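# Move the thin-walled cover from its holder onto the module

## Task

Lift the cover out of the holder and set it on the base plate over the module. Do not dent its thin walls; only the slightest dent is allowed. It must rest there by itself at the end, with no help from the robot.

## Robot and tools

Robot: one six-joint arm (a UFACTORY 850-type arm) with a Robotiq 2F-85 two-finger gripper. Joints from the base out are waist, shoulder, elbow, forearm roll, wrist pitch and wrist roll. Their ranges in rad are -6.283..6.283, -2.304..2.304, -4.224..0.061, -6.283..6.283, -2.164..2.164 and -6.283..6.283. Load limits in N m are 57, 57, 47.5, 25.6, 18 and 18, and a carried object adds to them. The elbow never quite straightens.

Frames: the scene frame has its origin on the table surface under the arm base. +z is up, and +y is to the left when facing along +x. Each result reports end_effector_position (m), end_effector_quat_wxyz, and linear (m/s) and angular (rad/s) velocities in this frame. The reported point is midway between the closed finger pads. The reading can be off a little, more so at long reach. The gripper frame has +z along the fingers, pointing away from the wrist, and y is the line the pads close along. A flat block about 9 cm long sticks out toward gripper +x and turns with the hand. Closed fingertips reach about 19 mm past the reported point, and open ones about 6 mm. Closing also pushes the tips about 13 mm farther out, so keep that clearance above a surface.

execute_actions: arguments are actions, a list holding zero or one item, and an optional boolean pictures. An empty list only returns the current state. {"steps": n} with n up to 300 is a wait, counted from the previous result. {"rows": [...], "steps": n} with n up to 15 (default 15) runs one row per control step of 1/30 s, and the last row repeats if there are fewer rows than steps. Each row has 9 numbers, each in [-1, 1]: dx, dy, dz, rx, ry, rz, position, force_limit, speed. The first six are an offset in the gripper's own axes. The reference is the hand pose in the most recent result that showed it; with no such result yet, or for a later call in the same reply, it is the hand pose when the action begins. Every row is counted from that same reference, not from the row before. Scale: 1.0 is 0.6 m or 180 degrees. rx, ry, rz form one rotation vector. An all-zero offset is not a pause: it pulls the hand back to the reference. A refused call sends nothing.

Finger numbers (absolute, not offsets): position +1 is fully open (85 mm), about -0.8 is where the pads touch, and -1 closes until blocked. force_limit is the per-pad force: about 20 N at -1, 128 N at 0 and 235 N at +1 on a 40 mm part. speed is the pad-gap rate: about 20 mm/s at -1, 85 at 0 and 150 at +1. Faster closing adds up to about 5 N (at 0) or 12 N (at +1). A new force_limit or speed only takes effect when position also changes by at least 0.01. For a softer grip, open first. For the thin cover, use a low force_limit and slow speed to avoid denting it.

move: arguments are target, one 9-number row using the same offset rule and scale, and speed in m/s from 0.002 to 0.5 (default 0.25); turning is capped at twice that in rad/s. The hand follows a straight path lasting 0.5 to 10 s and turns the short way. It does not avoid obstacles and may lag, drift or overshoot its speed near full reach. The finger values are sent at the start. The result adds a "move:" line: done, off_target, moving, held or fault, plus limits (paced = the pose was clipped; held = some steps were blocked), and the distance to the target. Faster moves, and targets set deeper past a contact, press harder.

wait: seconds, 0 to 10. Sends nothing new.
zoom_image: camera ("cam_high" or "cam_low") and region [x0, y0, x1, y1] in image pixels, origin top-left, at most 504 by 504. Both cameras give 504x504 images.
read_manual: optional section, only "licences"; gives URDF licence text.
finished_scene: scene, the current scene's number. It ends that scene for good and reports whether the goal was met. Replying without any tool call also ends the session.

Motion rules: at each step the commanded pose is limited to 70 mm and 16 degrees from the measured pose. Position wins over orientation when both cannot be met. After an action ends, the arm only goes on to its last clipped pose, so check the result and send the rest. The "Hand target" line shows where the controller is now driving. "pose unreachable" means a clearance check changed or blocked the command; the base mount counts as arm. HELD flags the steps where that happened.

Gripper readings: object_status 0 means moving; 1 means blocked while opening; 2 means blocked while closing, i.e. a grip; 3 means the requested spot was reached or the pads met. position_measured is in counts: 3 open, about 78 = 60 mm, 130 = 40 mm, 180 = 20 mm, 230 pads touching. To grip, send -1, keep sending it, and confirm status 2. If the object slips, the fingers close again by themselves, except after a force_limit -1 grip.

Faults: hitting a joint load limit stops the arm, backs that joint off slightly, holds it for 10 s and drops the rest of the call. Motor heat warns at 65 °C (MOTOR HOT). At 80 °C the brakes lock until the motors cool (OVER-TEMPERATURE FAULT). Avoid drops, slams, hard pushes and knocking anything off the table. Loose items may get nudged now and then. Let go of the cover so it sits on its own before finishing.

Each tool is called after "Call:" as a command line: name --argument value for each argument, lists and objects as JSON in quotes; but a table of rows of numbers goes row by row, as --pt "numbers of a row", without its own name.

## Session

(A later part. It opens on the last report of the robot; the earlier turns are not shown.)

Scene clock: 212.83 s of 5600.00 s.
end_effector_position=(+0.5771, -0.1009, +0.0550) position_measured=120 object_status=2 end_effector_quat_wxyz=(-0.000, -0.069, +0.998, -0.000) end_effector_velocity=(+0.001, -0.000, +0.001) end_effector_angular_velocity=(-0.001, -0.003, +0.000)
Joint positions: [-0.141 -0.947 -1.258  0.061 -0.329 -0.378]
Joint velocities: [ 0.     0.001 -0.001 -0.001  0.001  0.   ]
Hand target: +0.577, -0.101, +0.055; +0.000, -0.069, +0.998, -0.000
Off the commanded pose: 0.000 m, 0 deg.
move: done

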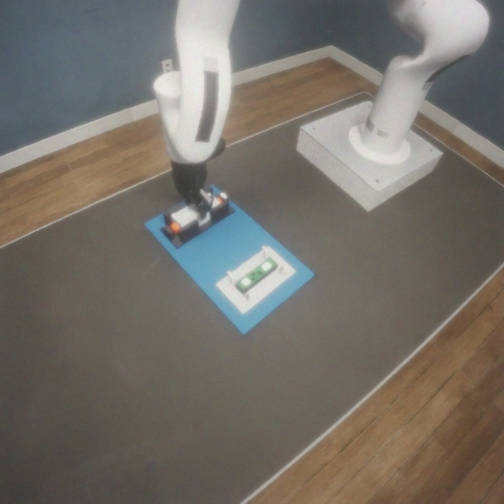

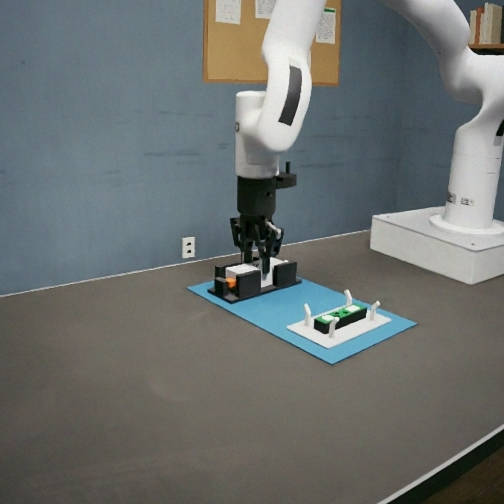

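Call:
move --target '[0,0,0.002,0,0,0,-1,-0.84,-1]' --speed 0.004

Call:
move --target '[0.007,0,0,0,0,0,-1,-0.84,-1]' --speed 0.004

Call:
zoom_image --camera "cam_low" --region '[210, 230, 300, 300]'

Call:
zoom_image --camera "cam_high" --region '[160, 180, 235, 245]'

Scene clock: 225.47 s of 5600.00 s.
end_effector_position=(+0.5776, -0.1010, +0.0545) position_measured=120 object_status=2 end_effector_quat_wxyz=(+0.000, -0.069, +0.998, -0.000) end_effector_velocity=(-0.001, +0.000, -0.001) end_effector_angular_velocity=(-0.000, +0.000, +0.000)
Joint positions: [-0.141 -0.949 -1.26   0.061 -0.328 -0.378]
Joint velocities: [ 0.    -0.001  0.001 -0.     0.002 -0.   ]
Hand target: +0.577, -0.101, +0.054; -0.000, -0.069, +0.998, -0.000
Off the commanded pose: 0.001 m, 0 deg.
After step 90, 8.93 s passed at rest.
move: done

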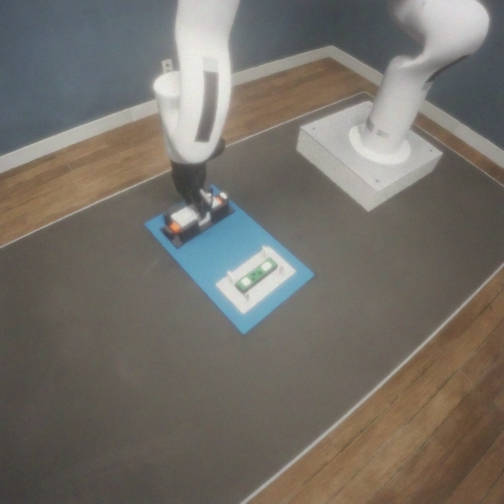

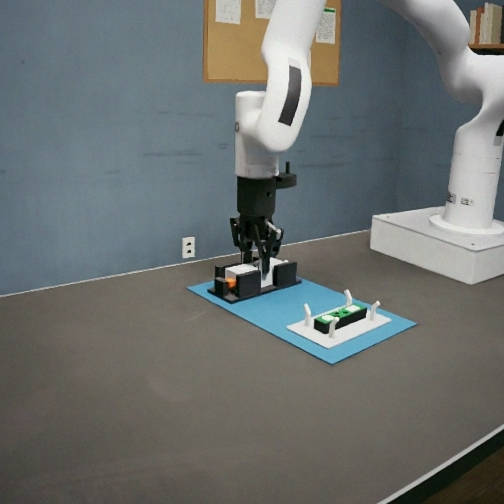

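Scene clock: 226.73 s of 5600.00 s.
end_effector_position=(+0.5744, -0.1016, +0.0547) position_measured=120 object_status=2 end_effector_quat_wxyz=(+0.001, -0.069, +0.998, -0.001) end_effector_velocity=(-0.002, +0.000, -0.000) end_effector_angular_velocity=(+0.000, +0.004, +0.001)
Joint positions: [-0.143 -0.942 -1.247  0.063 -0.319 -0.382]
Joint velocities: [-0.     0.     0.003 -0.001 -0.002 -0.   ]
Hand target: +0.573, -0.102, +0.055; +0.000, -0.069, +0.998, -0.000
Off the commanded pose: 0.001 m, 0 deg.
move: done

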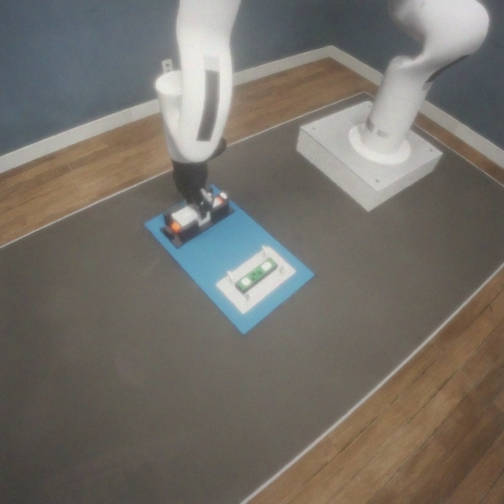

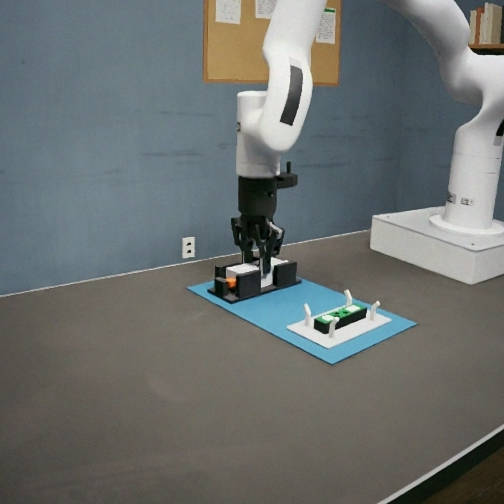

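Region (210, 230, 300, 300) of cam_low's 504x504 image, scaled by 5.600, with more detail than that image has.

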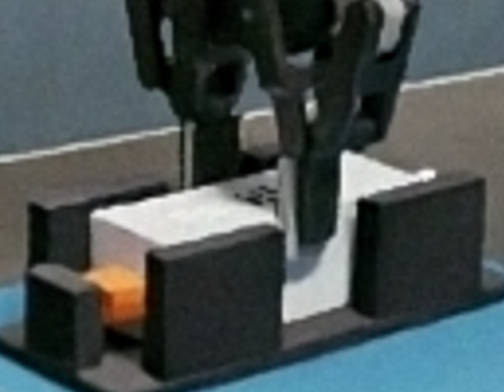

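Region (160, 180, 235, 245) of cam_high's 504x504 image, scaled by 6.720, with more detail than that image has; it fills the top 437 rows of this view, and the rest is white.

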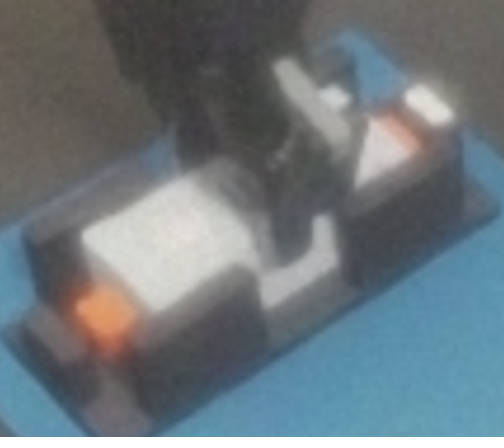

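Call:
move --target '[0.002,0,-0.006,0,0,0,-1,-0.84,-1]' --speed 0.003

Call:
zoom_image --camera "cam_low" --region '[210, 230, 300, 300]'

Scene clock: 235.73 s of 5600.00 s.
end_effector_position=(+0.5726, -0.1017, +0.0580) position_measured=120 object_status=2 end_effector_quat_wxyz=(+0.001, -0.069, +0.998, -0.001) end_effector_velocity=(-0.000, +0.000, -0.001) end_effector_angular_velocity=(-0.000, -0.000, +0.001)
Joint positions: [-0.144 -0.934 -1.24   0.062 -0.323 -0.382]
Joint velocities: [ 0.    -0.001 -0.    -0.001  0.001  0.   ]
Hand target: +0.573, -0.102, +0.058; +0.001, -0.069, +0.998, -0.001
Off the commanded pose: 0.001 m, 0 deg.
After step 90, 4.53 s passed at rest.
move: done

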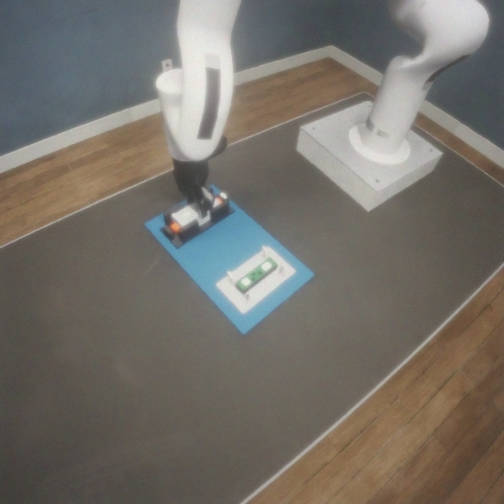

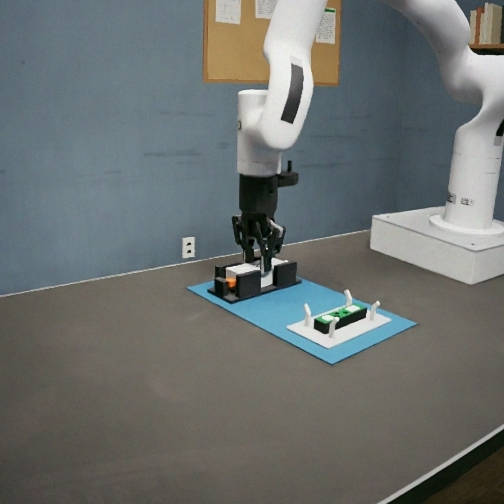

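Region (210, 230, 300, 300) of cam_low's 504x504 image, scaled by 5.600, with more detail than that image has.

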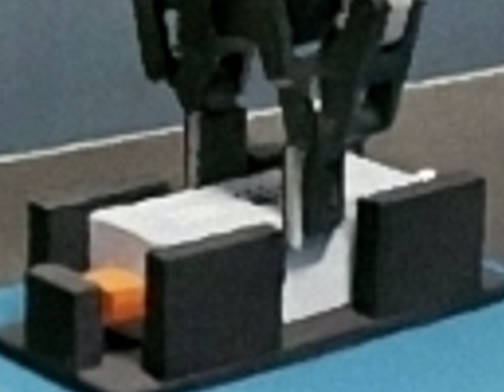

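Call:
execute_actions --actions '[{"rows": [[0,0,0,0,0,0,0.25,-1,0]], "steps": 12}]' --pictures false

Call:
execute_actions --actions '[{"rows": [[0,0,0,0,0,0,-1,-0.84,-1]], "steps": 15}]' --pictures false

Call:
execute_actions --actions '[{"steps": 15}]'

Call:
zoom_image --camera "cam_low" --region '[210, 230, 300, 300]'

Scene clock: 256.53 s of 5600.00 s.
end_effector_position=(+0.5733, -0.1020, +0.0585) position_measured=98 object_status=0 end_effector_quat_wxyz=(+0.001, -0.069, +0.998, -0.001) end_effector_velocity=(-0.006, +0.003, -0.004) end_effector_angular_velocity=(+0.003, +0.013, -0.002)
Joint positions: [-0.144 -0.933 -1.241  0.062 -0.322 -0.382]
Joint velocities: [ 0.002 -0.005  0.006  0.002 -0.003  0.002]
Hand target: +0.573, -0.102, +0.058; +0.001, -0.069, +0.998, -0.001
Off the commanded pose: 0.001 m, 0 deg.
Steps of this call (steps 1 to 90: nothing new was sent; then 17.40 s passed at rest; steps 91 to 102: all 12 steps of this action). Readings (end_effector_position | what the end effector reports):
91: (+0.5732, -0.1018, +0.0583) | position_measured=120 object_status=0
92: (+0.5732, -0.1018, +0.0583) | position_measured=120 object_status=0
94: (+0.5737, -0.1019, +0.0590) | position_measured=110 object_status=0
98: (+0.5743, -0.1024, +0.0593) | position_measured=99 object_status=0
102: the state above

Scene clock: 257.03 s of 5600.00 s.
end_effector_position=(+0.5733, -0.1017, +0.0590) position_measured=118 object_status=0 end_effector_quat_wxyz=(+0.001, -0.069, +0.998, -0.001) end_effector_velocity=(+0.000, -0.000, -0.000) end_effector_angular_velocity=(+0.000, +0.000, -0.002)
Joint positions: [-0.144 -0.932 -1.241  0.062 -0.324 -0.382]
Joint velocities: [-0.001 -0.001 -0.002  0.001 -0.001  0.   ]
Hand target: +0.573, -0.102, +0.059; +0.001, -0.069, +0.998, -0.001
Off the commanded pose: 0.001 m, 0 deg.
Steps of this call (steps 1 to 15: all 15 steps of this action). Readings (end_effector_position | what the end effector reports):
1: (+0.5731, -0.1020, +0.0584) | position_measured=98 object_status=0
2: (+0.5732, -0.1020, +0.0584) | position_measured=98 object_status=0
4: (+0.5734, -0.1021, +0.0586) | position_measured=100 object_status=0
8: (+0.5732, -0.1017, +0.0586) | position_measured=107 object_status=0
15: the state above

Scene clock: 257.53 s of 5600.00 s.
end_effector_position=(+0.5734, -0.1019, +0.0586) position_measured=120 object_status=2 end_effector_quat_wxyz=(+0.001, -0.069, +0.998, -0.001) end_effector_velocity=(+0.000, -0.000, -0.001) end_effector_angular_velocity=(-0.001, -0.001, +0.002)
Joint positions: [-0.144 -0.933 -1.241  0.062 -0.322 -0.382]
Joint velocities: [-0.    -0.002 -0.001 -0.001  0.003 -0.001]
Hand target: +0.573, -0.102, +0.059; +0.001, -0.069, +0.998, -0.001
Off the commanded pose: 0.000 m, 0 deg.
Steps of this call (steps 1 to 15: nothing new was sent). Readings (end_effector_position | what the end effector reports):
1: (+0.5734, -0.1018, +0.0590) | position_measured=119 object_status=0
2: (+0.5734, -0.1018, +0.0590) | position_measured=120 object_status=0
4: (+0.5734, -0.1018, +0.0589) | position_measured=120 object_status=0
8: (+0.5734, -0.1019, +0.0588) | position_measured=120 object_status=2
15: the state above

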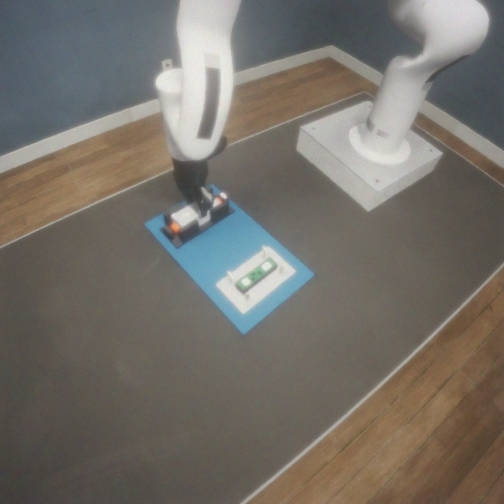

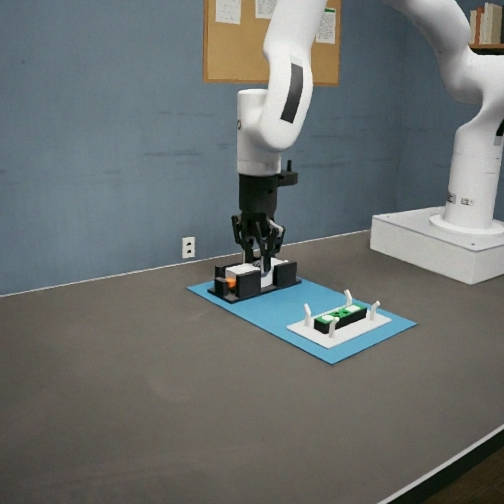

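Region (210, 230, 300, 300) of cam_low's 504x504 image, scaled by 5.600, with more detail than that image has.

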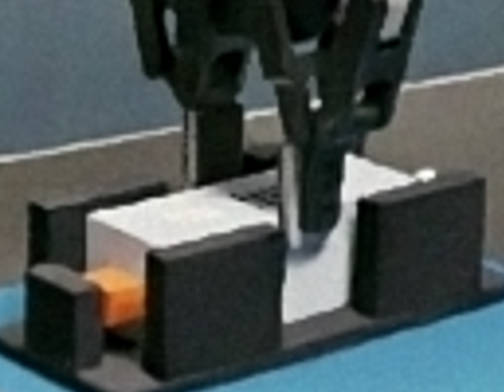

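Call:
execute_actions --actions '[{"rows": [[0,0,0,0,0,0,0.25,-1,0]], "steps": 8}]' --pictures false

Call:
move --target '[-0.004,0.002,0.024,0,0,0,0.25,-1,0]' --speed 0.03

Call:
execute_actions --actions '[{"rows": [[0,0,0,0,0,0,-1,-0.76,-1]], "steps": 15}]' --pictures false

Call:
execute_actions --actions '[{"steps": 15}]' --pictures false

Call:
move --target '[0,0,-0.009,0,0,0,-1,-0.76,-1]' --speed 0.004

Call:
zoom_image --camera "cam_low" --region '[210, 230, 300, 300]'

Scene clock: 268.13 s of 5600.00 s.
end_effector_position=(+0.5732, -0.1027, +0.0579) position_measured=99 object_status=0 end_effector_quat_wxyz=(+0.002, -0.069, +0.998, -0.001) end_effector_velocity=(+0.004, +0.001, +0.006) end_effector_angular_velocity=(+0.000, -0.004, -0.000)
Joint positions: [-0.145 -0.934 -1.241  0.061 -0.32  -0.382]
Joint velocities: [ 0.003  0.007 -0.005  0.002 -0.009  0.002]
Hand target: +0.573, -0.102, +0.059; +0.001, -0.069, +0.998, -0.001
Off the commanded pose: 0.001 m, 0 deg.
Steps of this call (steps 1 to 90: nothing new was sent; then 7.33 s passed at rest; steps 91 to 98: all 8 steps of this action). Readings (end_effector_position | what the end effector reports):
91: (+0.5733, -0.1020, +0.0585) | position_measured=120 object_status=0
92: (+0.5732, -0.1020, +0.0584) | position_measured=120 object_status=0
94: (+0.5730, -0.1022, +0.0578) | position_measured=110 object_status=0
98: the state above

Scene clock: 269.13 s of 5600.00 s.
end_effector_position=(+0.5757, -0.1007, +0.0443) position_measured=98 object_status=3 end_effector_quat_wxyz=(+0.002, -0.069, +0.998, -0.001) end_effector_velocity=(+0.000, -0.000, -0.001) end_effector_angular_velocity=(-0.001, -0.000, +0.001)
Joint positions: [-0.141 -0.965 -1.258  0.065 -0.307 -0.382]
Joint velocities: [ 0.    -0.002 -0.001 -0.001  0.001 -0.   ]
Hand target: +0.576, -0.101, +0.044; +0.002, -0.069, +0.998, -0.001
Off the commanded pose: 0.000 m, 0 deg.
move: done

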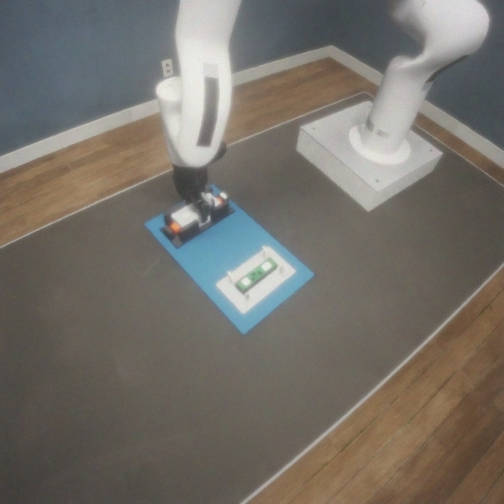

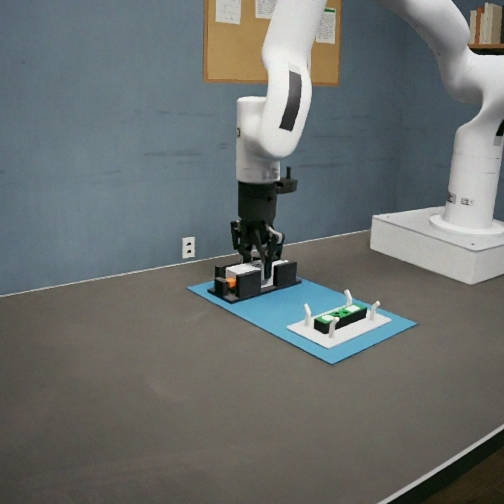

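Scene clock: 269.63 s of 5600.00 s.
end_effector_position=(+0.5760, -0.1007, +0.0447) position_measured=117 object_status=0 end_effector_quat_wxyz=(+0.002, -0.069, +0.998, -0.001) end_effector_velocity=(+0.001, -0.000, +0.001) end_effector_angular_velocity=(+0.000, -0.001, -0.005)
Joint positions: [-0.141 -0.964 -1.258  0.065 -0.307 -0.381]
Joint velocities: [-0.     0.001 -0.     0.002 -0.     0.003]
Hand target: +0.576, -0.101, +0.044; +0.002, -0.069, +0.998, -0.001
Off the commanded pose: 0.001 m, 0 deg.
Steps of this call (steps 1 to 15: all 15 steps of this action). Readings (end_effector_position | what the end effector reports):
1: (+0.5758, -0.1007, +0.0442) | position_measured=98 object_status=0
2: (+0.5758, -0.1007, +0.0443) | position_measured=98 object_status=0
4: (+0.5758, -0.1007, +0.0443) | position_measured=100 object_status=0
8: (+0.5757, -0.1006, +0.0443) | position_measured=107 object_status=0
15: the state above

Scene clock: 270.13 s of 5600.00 s.
end_effector_position=(+0.5761, -0.1007, +0.0446) position_measured=123 object_status=2 end_effector_quat_wxyz=(+0.002, -0.069, +0.998, -0.001) end_effector_velocity=(-0.001, +0.000, -0.002) end_effector_angular_velocity=(+0.000, +0.000, -0.003)
Joint positions: [-0.141 -0.965 -1.258  0.065 -0.307 -0.381]
Joint velocities: [-0.    -0.002  0.003  0.001  0.004  0.002]
Hand target: +0.576, -0.101, +0.044; +0.002, -0.069, +0.998, -0.001
Off the commanded pose: 0.000 m, 0 deg.
Steps of this call (steps 1 to 15: nothing new was sent). Readings (end_effector_position | what the end effector reports):
1: (+0.5760, -0.1007, +0.0448) | position_measured=119 object_status=0
2: (+0.5760, -0.1007, +0.0448) | position_measured=120 object_status=0
4: (+0.5761, -0.1007, +0.0448) | position_measured=123 object_status=0
8: (+0.5761, -0.1007, +0.0447) | position_measured=123 object_status=0
15: the state above

Scene clock: 271.93 s of 5600.00 s.
end_effector_position=(+0.5756, -0.1006, +0.0497) position_measured=123 object_status=2 end_effector_quat_wxyz=(+0.002, -0.069, +0.998, -0.001) end_effector_velocity=(-0.001, +0.000, -0.001) end_effector_angular_velocity=(+0.000, +0.002, +0.001)
Joint positions: [-0.141 -0.954 -1.254  0.064 -0.314 -0.38 ]
Joint velocities: [-0.    -0.001 -0.    -0.001 -0.001 -0.   ]
Hand target: +0.576, -0.101, +0.050; +0.002, -0.069, +0.998, -0.001
Off the commanded pose: 0.000 m, 0 deg.
move: done

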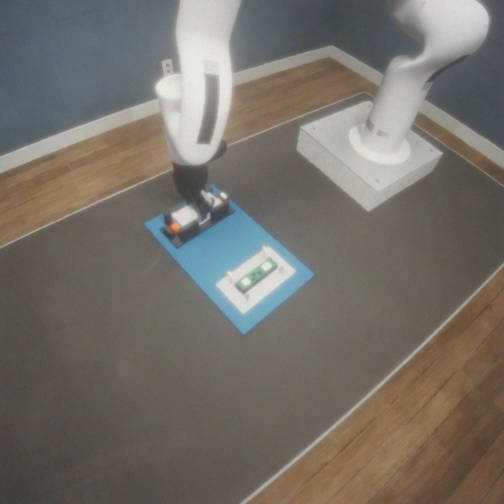

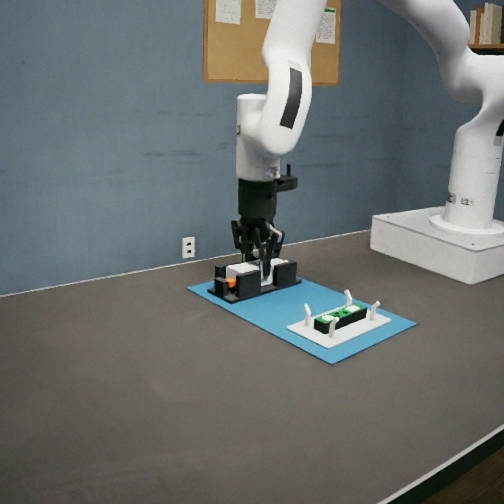

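Region (210, 230, 300, 300) of cam_low's 504x504 image, scaled by 5.600, with more detail than that image has.

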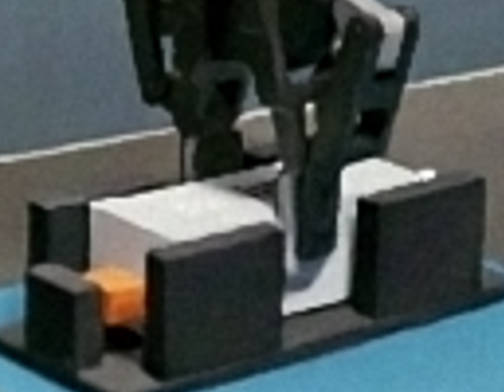

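Now it's rising (near end at least). Continue slowly.

Call:
move --target '[0,0,-0.012,0,0,0,-1,-0.76,-1]' --speed 0.004

Call:
zoom_image --camera "cam_low" --region '[210, 230, 300, 300]'

Scene clock: 278.40 s of 5600.00 s.
end_effector_position=(+0.5756, -0.1006, +0.0568) position_measured=123 object_status=2 end_effector_quat_wxyz=(+0.002, -0.069, +0.998, -0.001) end_effector_velocity=(+0.001, -0.000, +0.000) end_effector_angular_velocity=(-0.000, -0.001, -0.000)
Joint positions: [-0.141 -0.939 -1.249  0.062 -0.323 -0.379]
Joint velocities: [ 0.     0.    -0.001  0.     0.     0.   ]
Hand target: +0.576, -0.101, +0.057; +0.002, -0.069, +0.998, -0.001
Off the commanded pose: 0.000 m, 0 deg.
After step 90, 1.50 s passed at rest.
move: done

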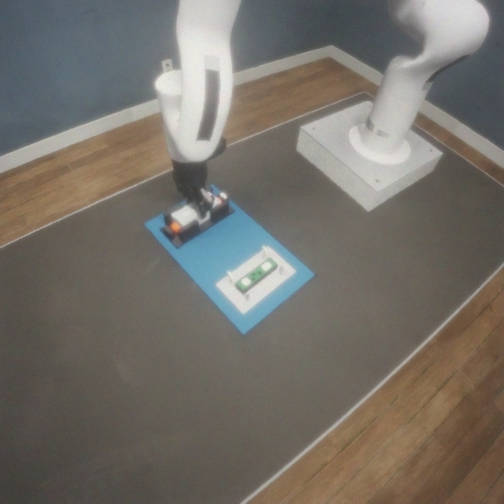

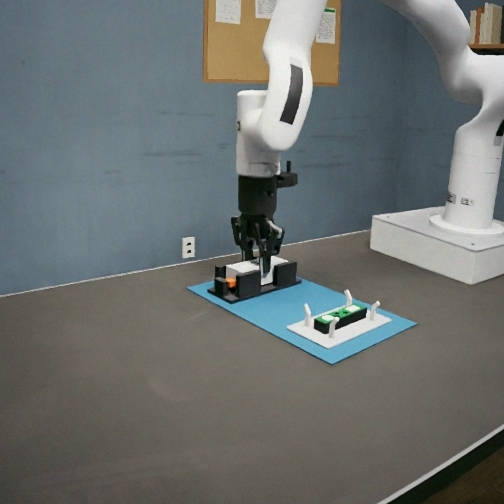

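Region (210, 230, 300, 300) of cam_low's 504x504 image, scaled by 5.600, with more detail than that image has.

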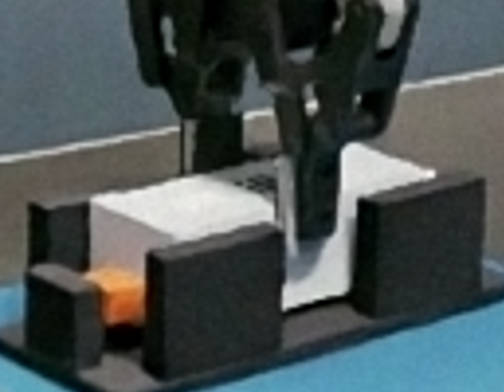

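Call:
execute_actions --actions '[{"rows": [[0,0,0,0,0,0,0.25,-1,0]], "steps": 8}]' --pictures false

Call:
move --target '[0,0,0.013,0,0,0,0.25,-1,0]' --speed 0.03

Call:
execute_actions --actions '[{"rows": [[0,0,0,0,0,0,-1,-0.70,-1]], "steps": 15}]' --pictures false

Call:
execute_actions --actions '[{"steps": 15}]'

Call:
zoom_image --camera "cam_low" --region '[210, 230, 300, 300]'

Call:
move --target '[0,0,-0.012,0,0,0,-1,-0.70,-1]' --speed 0.004

Call:
zoom_image --camera "cam_low" --region '[210, 230, 300, 300]'

Scene clock: 286.23 s of 5600.00 s.
end_effector_position=(+0.5772, -0.1009, +0.0583) position_measured=99 object_status=0 end_effector_quat_wxyz=(+0.003, -0.070, +0.998, -0.001) end_effector_velocity=(-0.011, +0.002, -0.010) end_effector_angular_velocity=(+0.004, +0.022, -0.004)
Joint positions: [-0.141 -0.938 -1.25   0.062 -0.323 -0.379]
Joint velocities: [-0.    -0.012  0.011  0.002  0.001  0.002]
Hand target: +0.576, -0.101, +0.057; +0.002, -0.069, +0.998, -0.001
Off the commanded pose: 0.002 m, 0 deg.
Steps of this call (steps 1 to 90: nothing new was sent; then 4.57 s passed at rest; steps 91 to 98: all 8 steps of this action). Readings (end_effector_position | what the end effector reports):
91: (+0.5756, -0.1006, +0.0569) | position_measured=123 object_status=0
92: (+0.5756, -0.1006, +0.0569) | position_measured=123 object_status=0
94: (+0.5764, -0.1007, +0.0578) | position_measured=113 object_status=0
98: the state above

Scene clock: 287.17 s of 5600.00 s.
end_effector_position=(+0.5759, -0.1007, +0.0493) position_measured=98 object_status=3 end_effector_quat_wxyz=(+0.002, -0.069, +0.998, -0.001) end_effector_velocity=(+0.000, -0.000, -0.001) end_effector_angular_velocity=(-0.001, -0.000, +0.002)
Joint positions: [-0.141 -0.955 -1.255  0.064 -0.313 -0.381]
Joint velocities: [-0.    -0.001 -0.001 -0.002  0.001 -0.   ]
Hand target: +0.576, -0.101, +0.049; +0.002, -0.069, +0.998, -0.001
Off the commanded pose: 0.000 m, 0 deg.
move: done

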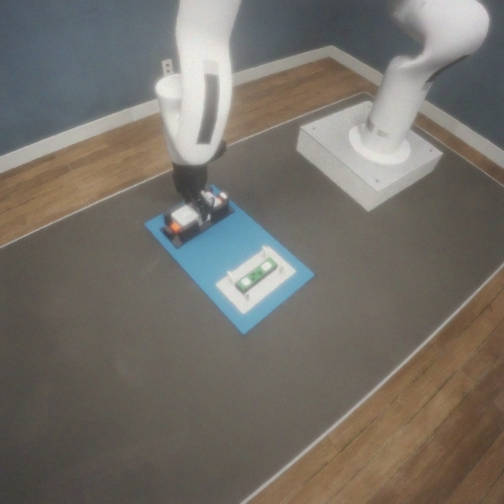

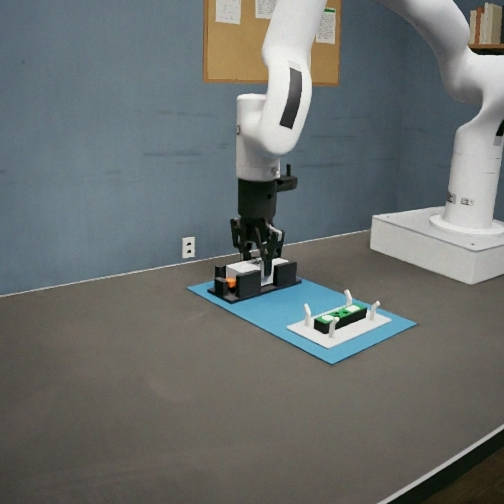

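Scene clock: 287.67 s of 5600.00 s.
end_effector_position=(+0.5761, -0.1006, +0.0498) position_measured=118 object_status=0 end_effector_quat_wxyz=(+0.002, -0.069, +0.998, -0.001) end_effector_velocity=(+0.002, -0.000, +0.002) end_effector_angular_velocity=(-0.001, -0.003, +0.001)
Joint positions: [-0.141 -0.954 -1.255  0.064 -0.314 -0.38 ]
Joint velocities: [-0.     0.003 -0.002 -0.001 -0.002 -0.   ]
Hand target: +0.576, -0.101, +0.049; +0.002, -0.069, +0.998, -0.001
Off the commanded pose: 0.000 m, 0 deg.
Steps of this call (steps 1 to 15: all 15 steps of this action). Readings (end_effector_position | what the end effector reports):
1: (+0.5759, -0.1007, +0.0493) | position_measured=98 object_status=0
2: (+0.5759, -0.1007, +0.0494) | position_measured=98 object_status=0
4: (+0.5759, -0.1007, +0.0494) | position_measured=100 object_status=0
8: (+0.5759, -0.1007, +0.0494) | position_measured=107 object_status=0
15: the state above

Scene clock: 288.17 s of 5600.00 s.
end_effector_position=(+0.5762, -0.1007, +0.0496) position_measured=125 object_status=2 end_effector_quat_wxyz=(+0.002, -0.069, +0.998, -0.001) end_effector_velocity=(-0.001, -0.000, -0.002) end_effector_angular_velocity=(-0.000, +0.000, +0.000)
Joint positions: [-0.141 -0.955 -1.255  0.064 -0.313 -0.381]
Joint velocities: [-0.    -0.003  0.002 -0.     0.004 -0.   ]
Hand target: +0.576, -0.101, +0.049; +0.002, -0.069, +0.998, -0.001
Off the commanded pose: 0.000 m, 0 deg.
Steps of this call (steps 1 to 15: nothing new was sent). Readings (end_effector_position | what the end effector reports):
1: (+0.5762, -0.1007, +0.0498) | position_measured=119 object_status=0
2: (+0.5762, -0.1007, +0.0499) | position_measured=120 object_status=0
4: (+0.5762, -0.1007, +0.0500) | position_measured=123 object_status=0
8: (+0.5763, -0.1007, +0.0499) | position_measured=125 object_status=0
15: the state above

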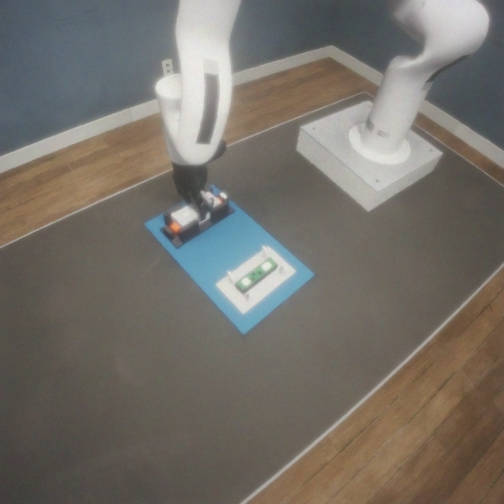

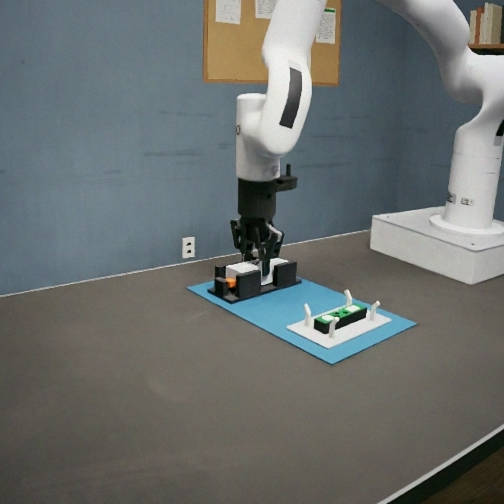

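Region (210, 230, 300, 300) of cam_low's 504x504 image, scaled by 5.600, with more detail than that image has.

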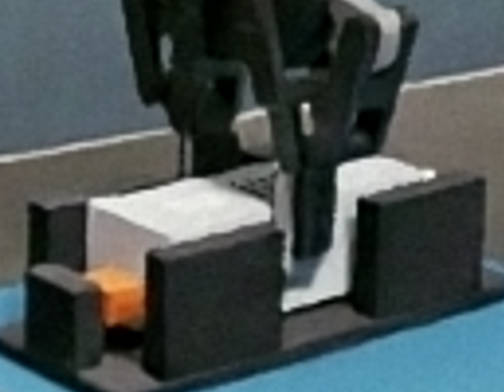

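Scene clock: 290.43 s of 5600.00 s.
end_effector_position=(+0.5759, -0.1007, +0.0565) position_measured=126 object_status=2 end_effector_quat_wxyz=(+0.002, -0.069, +0.998, -0.001) end_effector_velocity=(-0.000, +0.000, +0.000) end_effector_angular_velocity=(-0.000, -0.000, +0.000)
Joint positions: [-0.141 -0.94  -1.249  0.062 -0.322 -0.379]
Joint velocities: [ 0.     0.001  0.001 -0.     0.     0.   ]
Hand target: +0.576, -0.101, +0.057; +0.002, -0.069, +0.998, -0.001
Off the commanded pose: 0.000 m, 0 deg.
move: done

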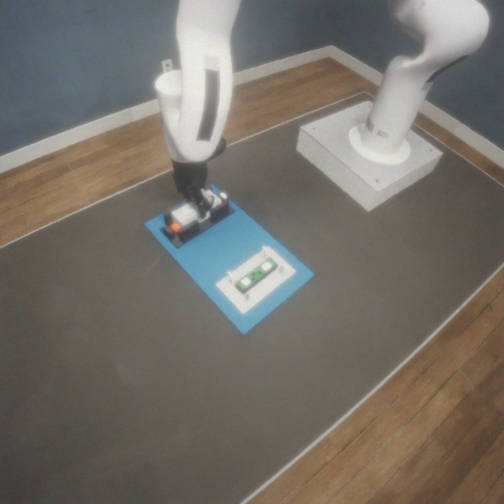

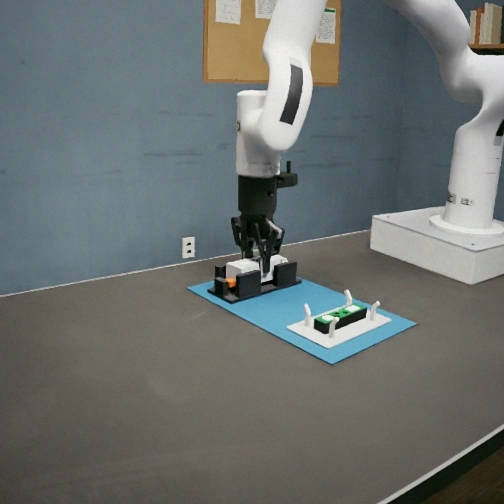

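Region (210, 230, 300, 300) of cam_low's 504x504 image, scaled by 5.600, with more detail than that image has.

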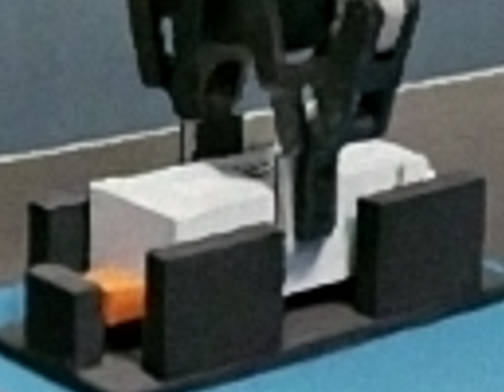

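Moving with the gripper now. Continue.

Call:
move --target '[0,0,-0.04,0,0,0,-1,-0.70,-1]' --speed 0.006

Call:
zoom_image --camera "cam_low" --region '[210, 220, 300, 300]'

Scene clock: 298.37 s of 5600.00 s.
end_effector_position=(+0.5758, -0.1006, +0.0805) position_measured=126 object_status=2 end_effector_quat_wxyz=(+0.002, -0.069, +0.998, -0.001) end_effector_velocity=(-0.001, -0.000, +0.000) end_effector_angular_velocity=(-0.000, +0.001, +0.001)
Joint positions: [-0.142 -0.892 -1.234  0.056 -0.355 -0.374]
Joint velocities: [ 0.     0.001  0.001 -0.002 -0.     0.   ]
Hand target: +0.576, -0.101, +0.081; +0.002, -0.069, +0.998, -0.001
Off the commanded pose: 0.000 m, 0 deg.
After step 90, 0.73 s passed at rest.
move: done

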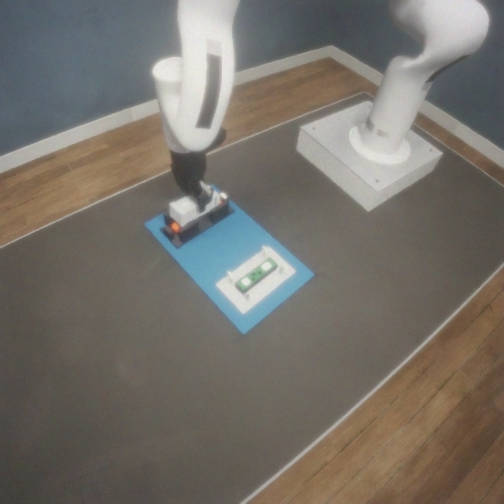

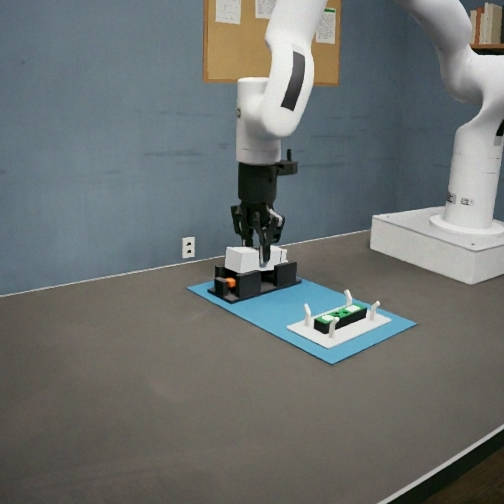

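Region (210, 220, 300, 300) of cam_low's 504x504 image, scaled by 5.600, with more detail than that image has.

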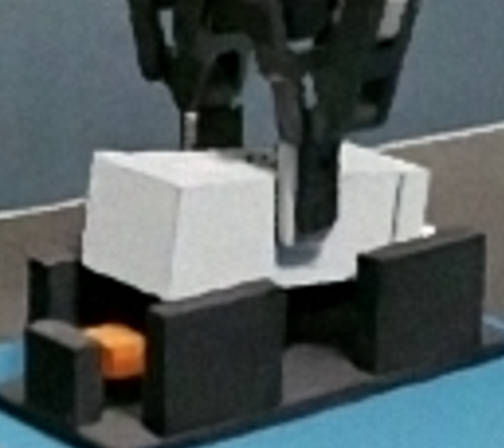

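Call:
move --target '[0,0,-0.08,0,0,0,-1,-0.70,-1]' --speed 0.02

Call:
zoom_image --camera "cam_low" --region '[210, 190, 310, 290]'

Call:
zoom_image --camera "cam_high" --region '[150, 150, 250, 250]'

Scene clock: 310.23 s of 5600.00 s.
end_effector_position=(+0.5755, -0.1005, +0.1284) position_measured=126 object_status=2 end_effector_quat_wxyz=(+0.002, -0.069, +0.998, -0.001) end_effector_velocity=(-0.001, -0.000, -0.000) end_effector_angular_velocity=(-0.000, +0.001, +0.001)
Joint positions: [-0.144 -0.8   -1.214  0.047 -0.426 -0.366]
Joint velocities: [ 0.    -0.     0.    -0.001 -0.001  0.   ]
Hand target: +0.576, -0.101, +0.129; +0.002, -0.069, +0.998, -0.001
Off the commanded pose: 0.000 m, 0 deg.
After step 90, 6.20 s passed at rest.
move: done

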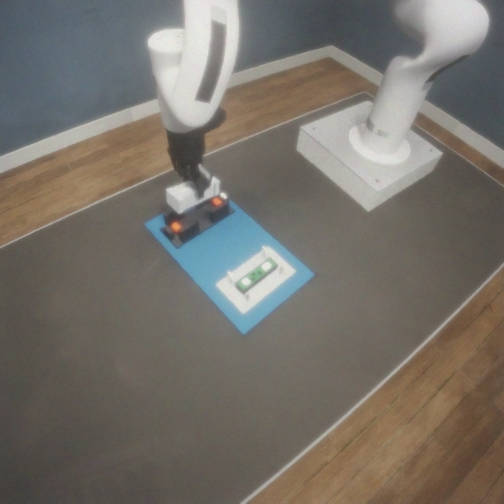

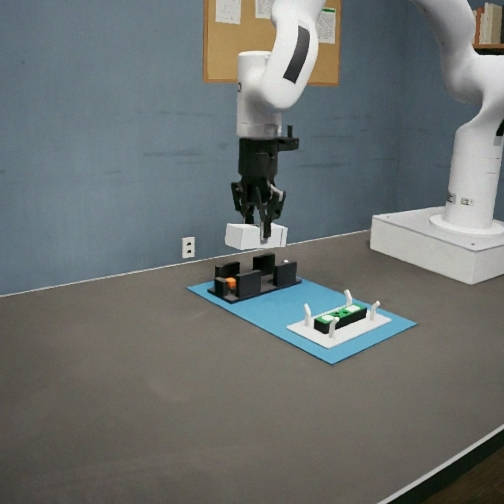

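Region (210, 190, 310, 290) of cam_low's 504x504 image, scaled by 5.040, with more detail than that image has.

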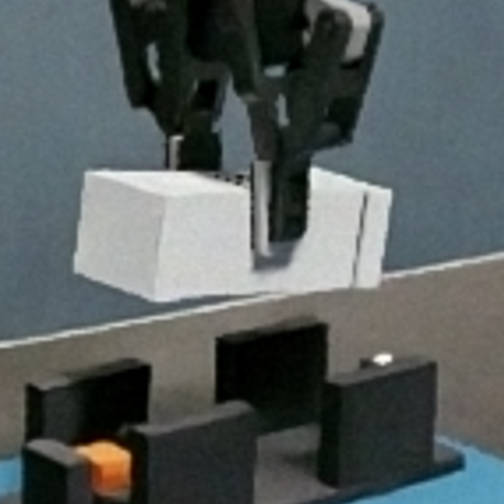

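Region (150, 150, 250, 250) of cam_high's 504x504 image, scaled by 5.040, with more detail than that image has.

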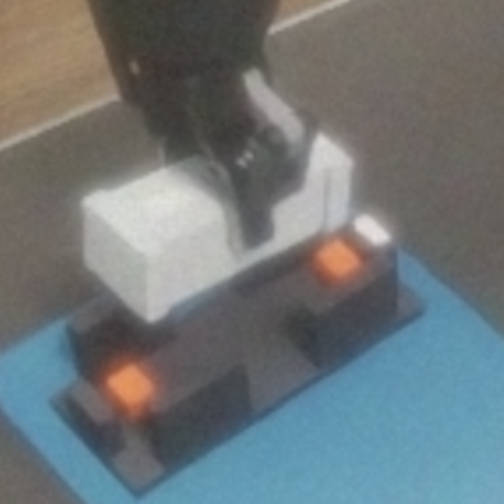

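Call:
move --target '[-0.003,0.3875,0.013,0,0.0444,0,-1,-0.70,-1]' --speed 0.12

Call:
zoom_image --camera "cam_low" --region '[280, 230, 410, 360]'

Call:
zoom_image --camera "cam_high" --region '[200, 210, 310, 320]'

Scene clock: 340.77 s of 5600.00 s.
end_effector_position=(+0.5453, +0.1298, +0.1202) position_measured=126 object_status=2 end_effector_quat_wxyz=(-0.068, -0.069, +0.995, -0.006) end_effector_velocity=(+0.000, +0.002, +0.000) end_effector_angular_velocity=(+0.000, -0.000, -0.001)
Joint positions: [ 0.256 -0.829 -1.251  0.062 -0.566  0.021]
Joint velocities: [ 0.003 -0.    -0.002  0.001 -0.001  0.002]
Hand target: +0.545, +0.130, +0.120; -0.068, -0.069, +0.995, -0.006
Off the commanded pose: 0.000 m, 0 deg.
After step 90, 25.23 s passed at rest.
move: done

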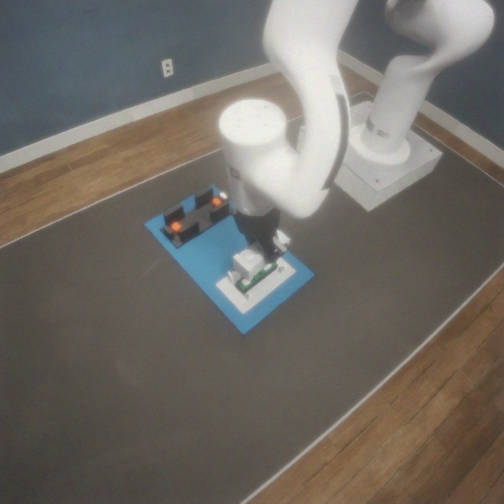

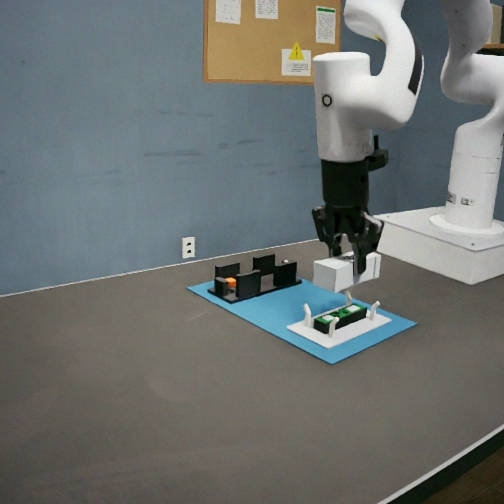

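Region (280, 230, 410, 360) of cam_low's 504x504 image, scaled by 3.877, with more detail than that image has.

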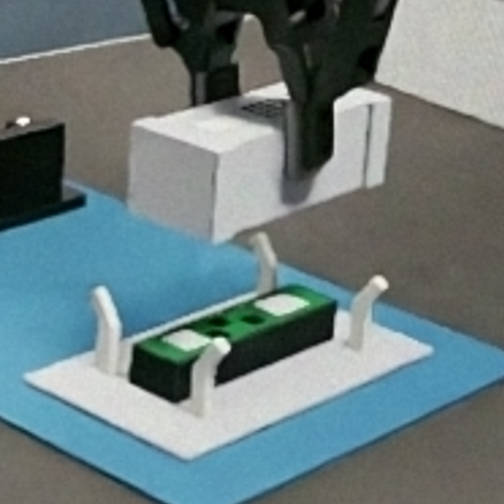

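Region (200, 210, 310, 320) of cam_high's 504x504 image, scaled by 4.582, with more detail than that image has.

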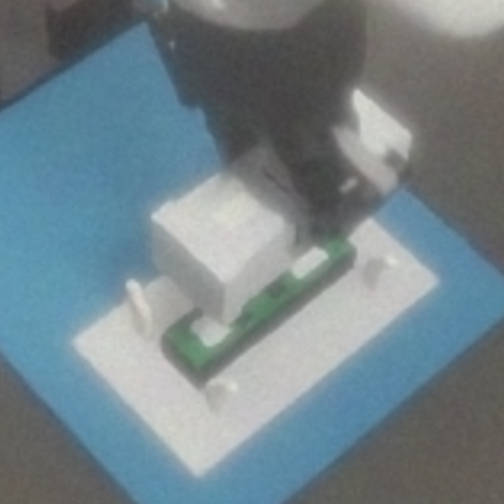

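Call:
move --target '[-0.0173,0,0.0397,0,0,0,-1,-0.70,-1]' --speed 0.04

Call:
zoom_image --camera "cam_low" --region '[285, 250, 395, 355]'

Call:
zoom_image --camera "cam_high" --region '[210, 225, 300, 315]'

Scene clock: 374.07 s of 5600.00 s.
end_effector_position=(+0.5523, +0.1307, +0.0953) position_measured=126 object_status=2 end_effector_quat_wxyz=(-0.068, -0.069, +0.995, -0.006) end_effector_velocity=(-0.001, -0.000, -0.002) end_effector_angular_velocity=(-0.000, +0.002, -0.001)
Joint positions: [ 0.256 -0.888 -1.286  0.065 -0.542  0.018]
Joint velocities: [ 0.    -0.003  0.     0.001  0.    -0.   ]
Hand target: +0.552, +0.131, +0.095; -0.068, -0.069, +0.995, -0.006
Off the commanded pose: 0.000 m, 0 deg.
After step 90, 29.37 s passed at rest.
move: done

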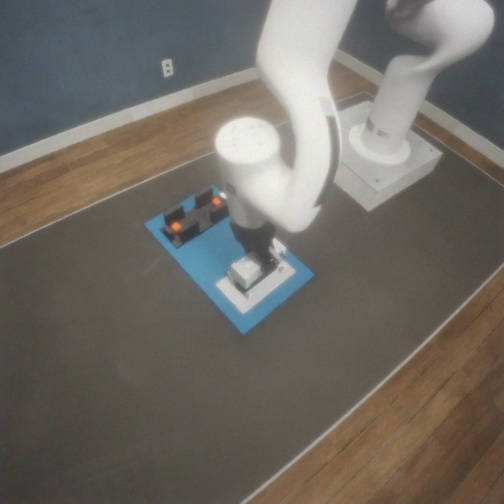

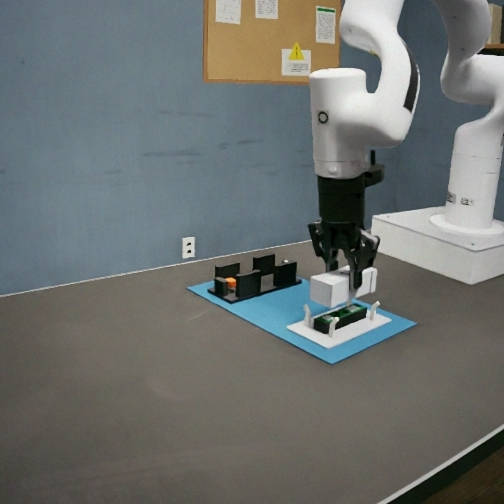

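Region (285, 250, 395, 355) of cam_low's 504x504 image, scaled by 4.582, with more detail than that image has; it fills the top 481 rows of this view, and the rest is white.

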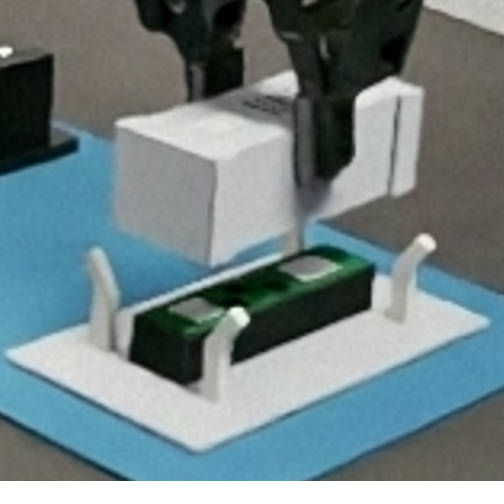

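Region (210, 225, 300, 315) of cam_high's 504x504 image, scaled by 5.600, with more detail than that image has.

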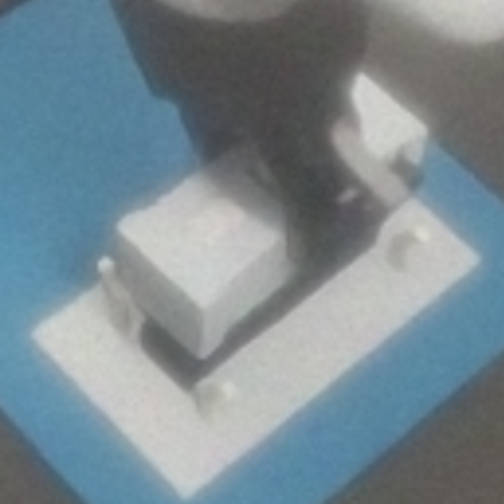

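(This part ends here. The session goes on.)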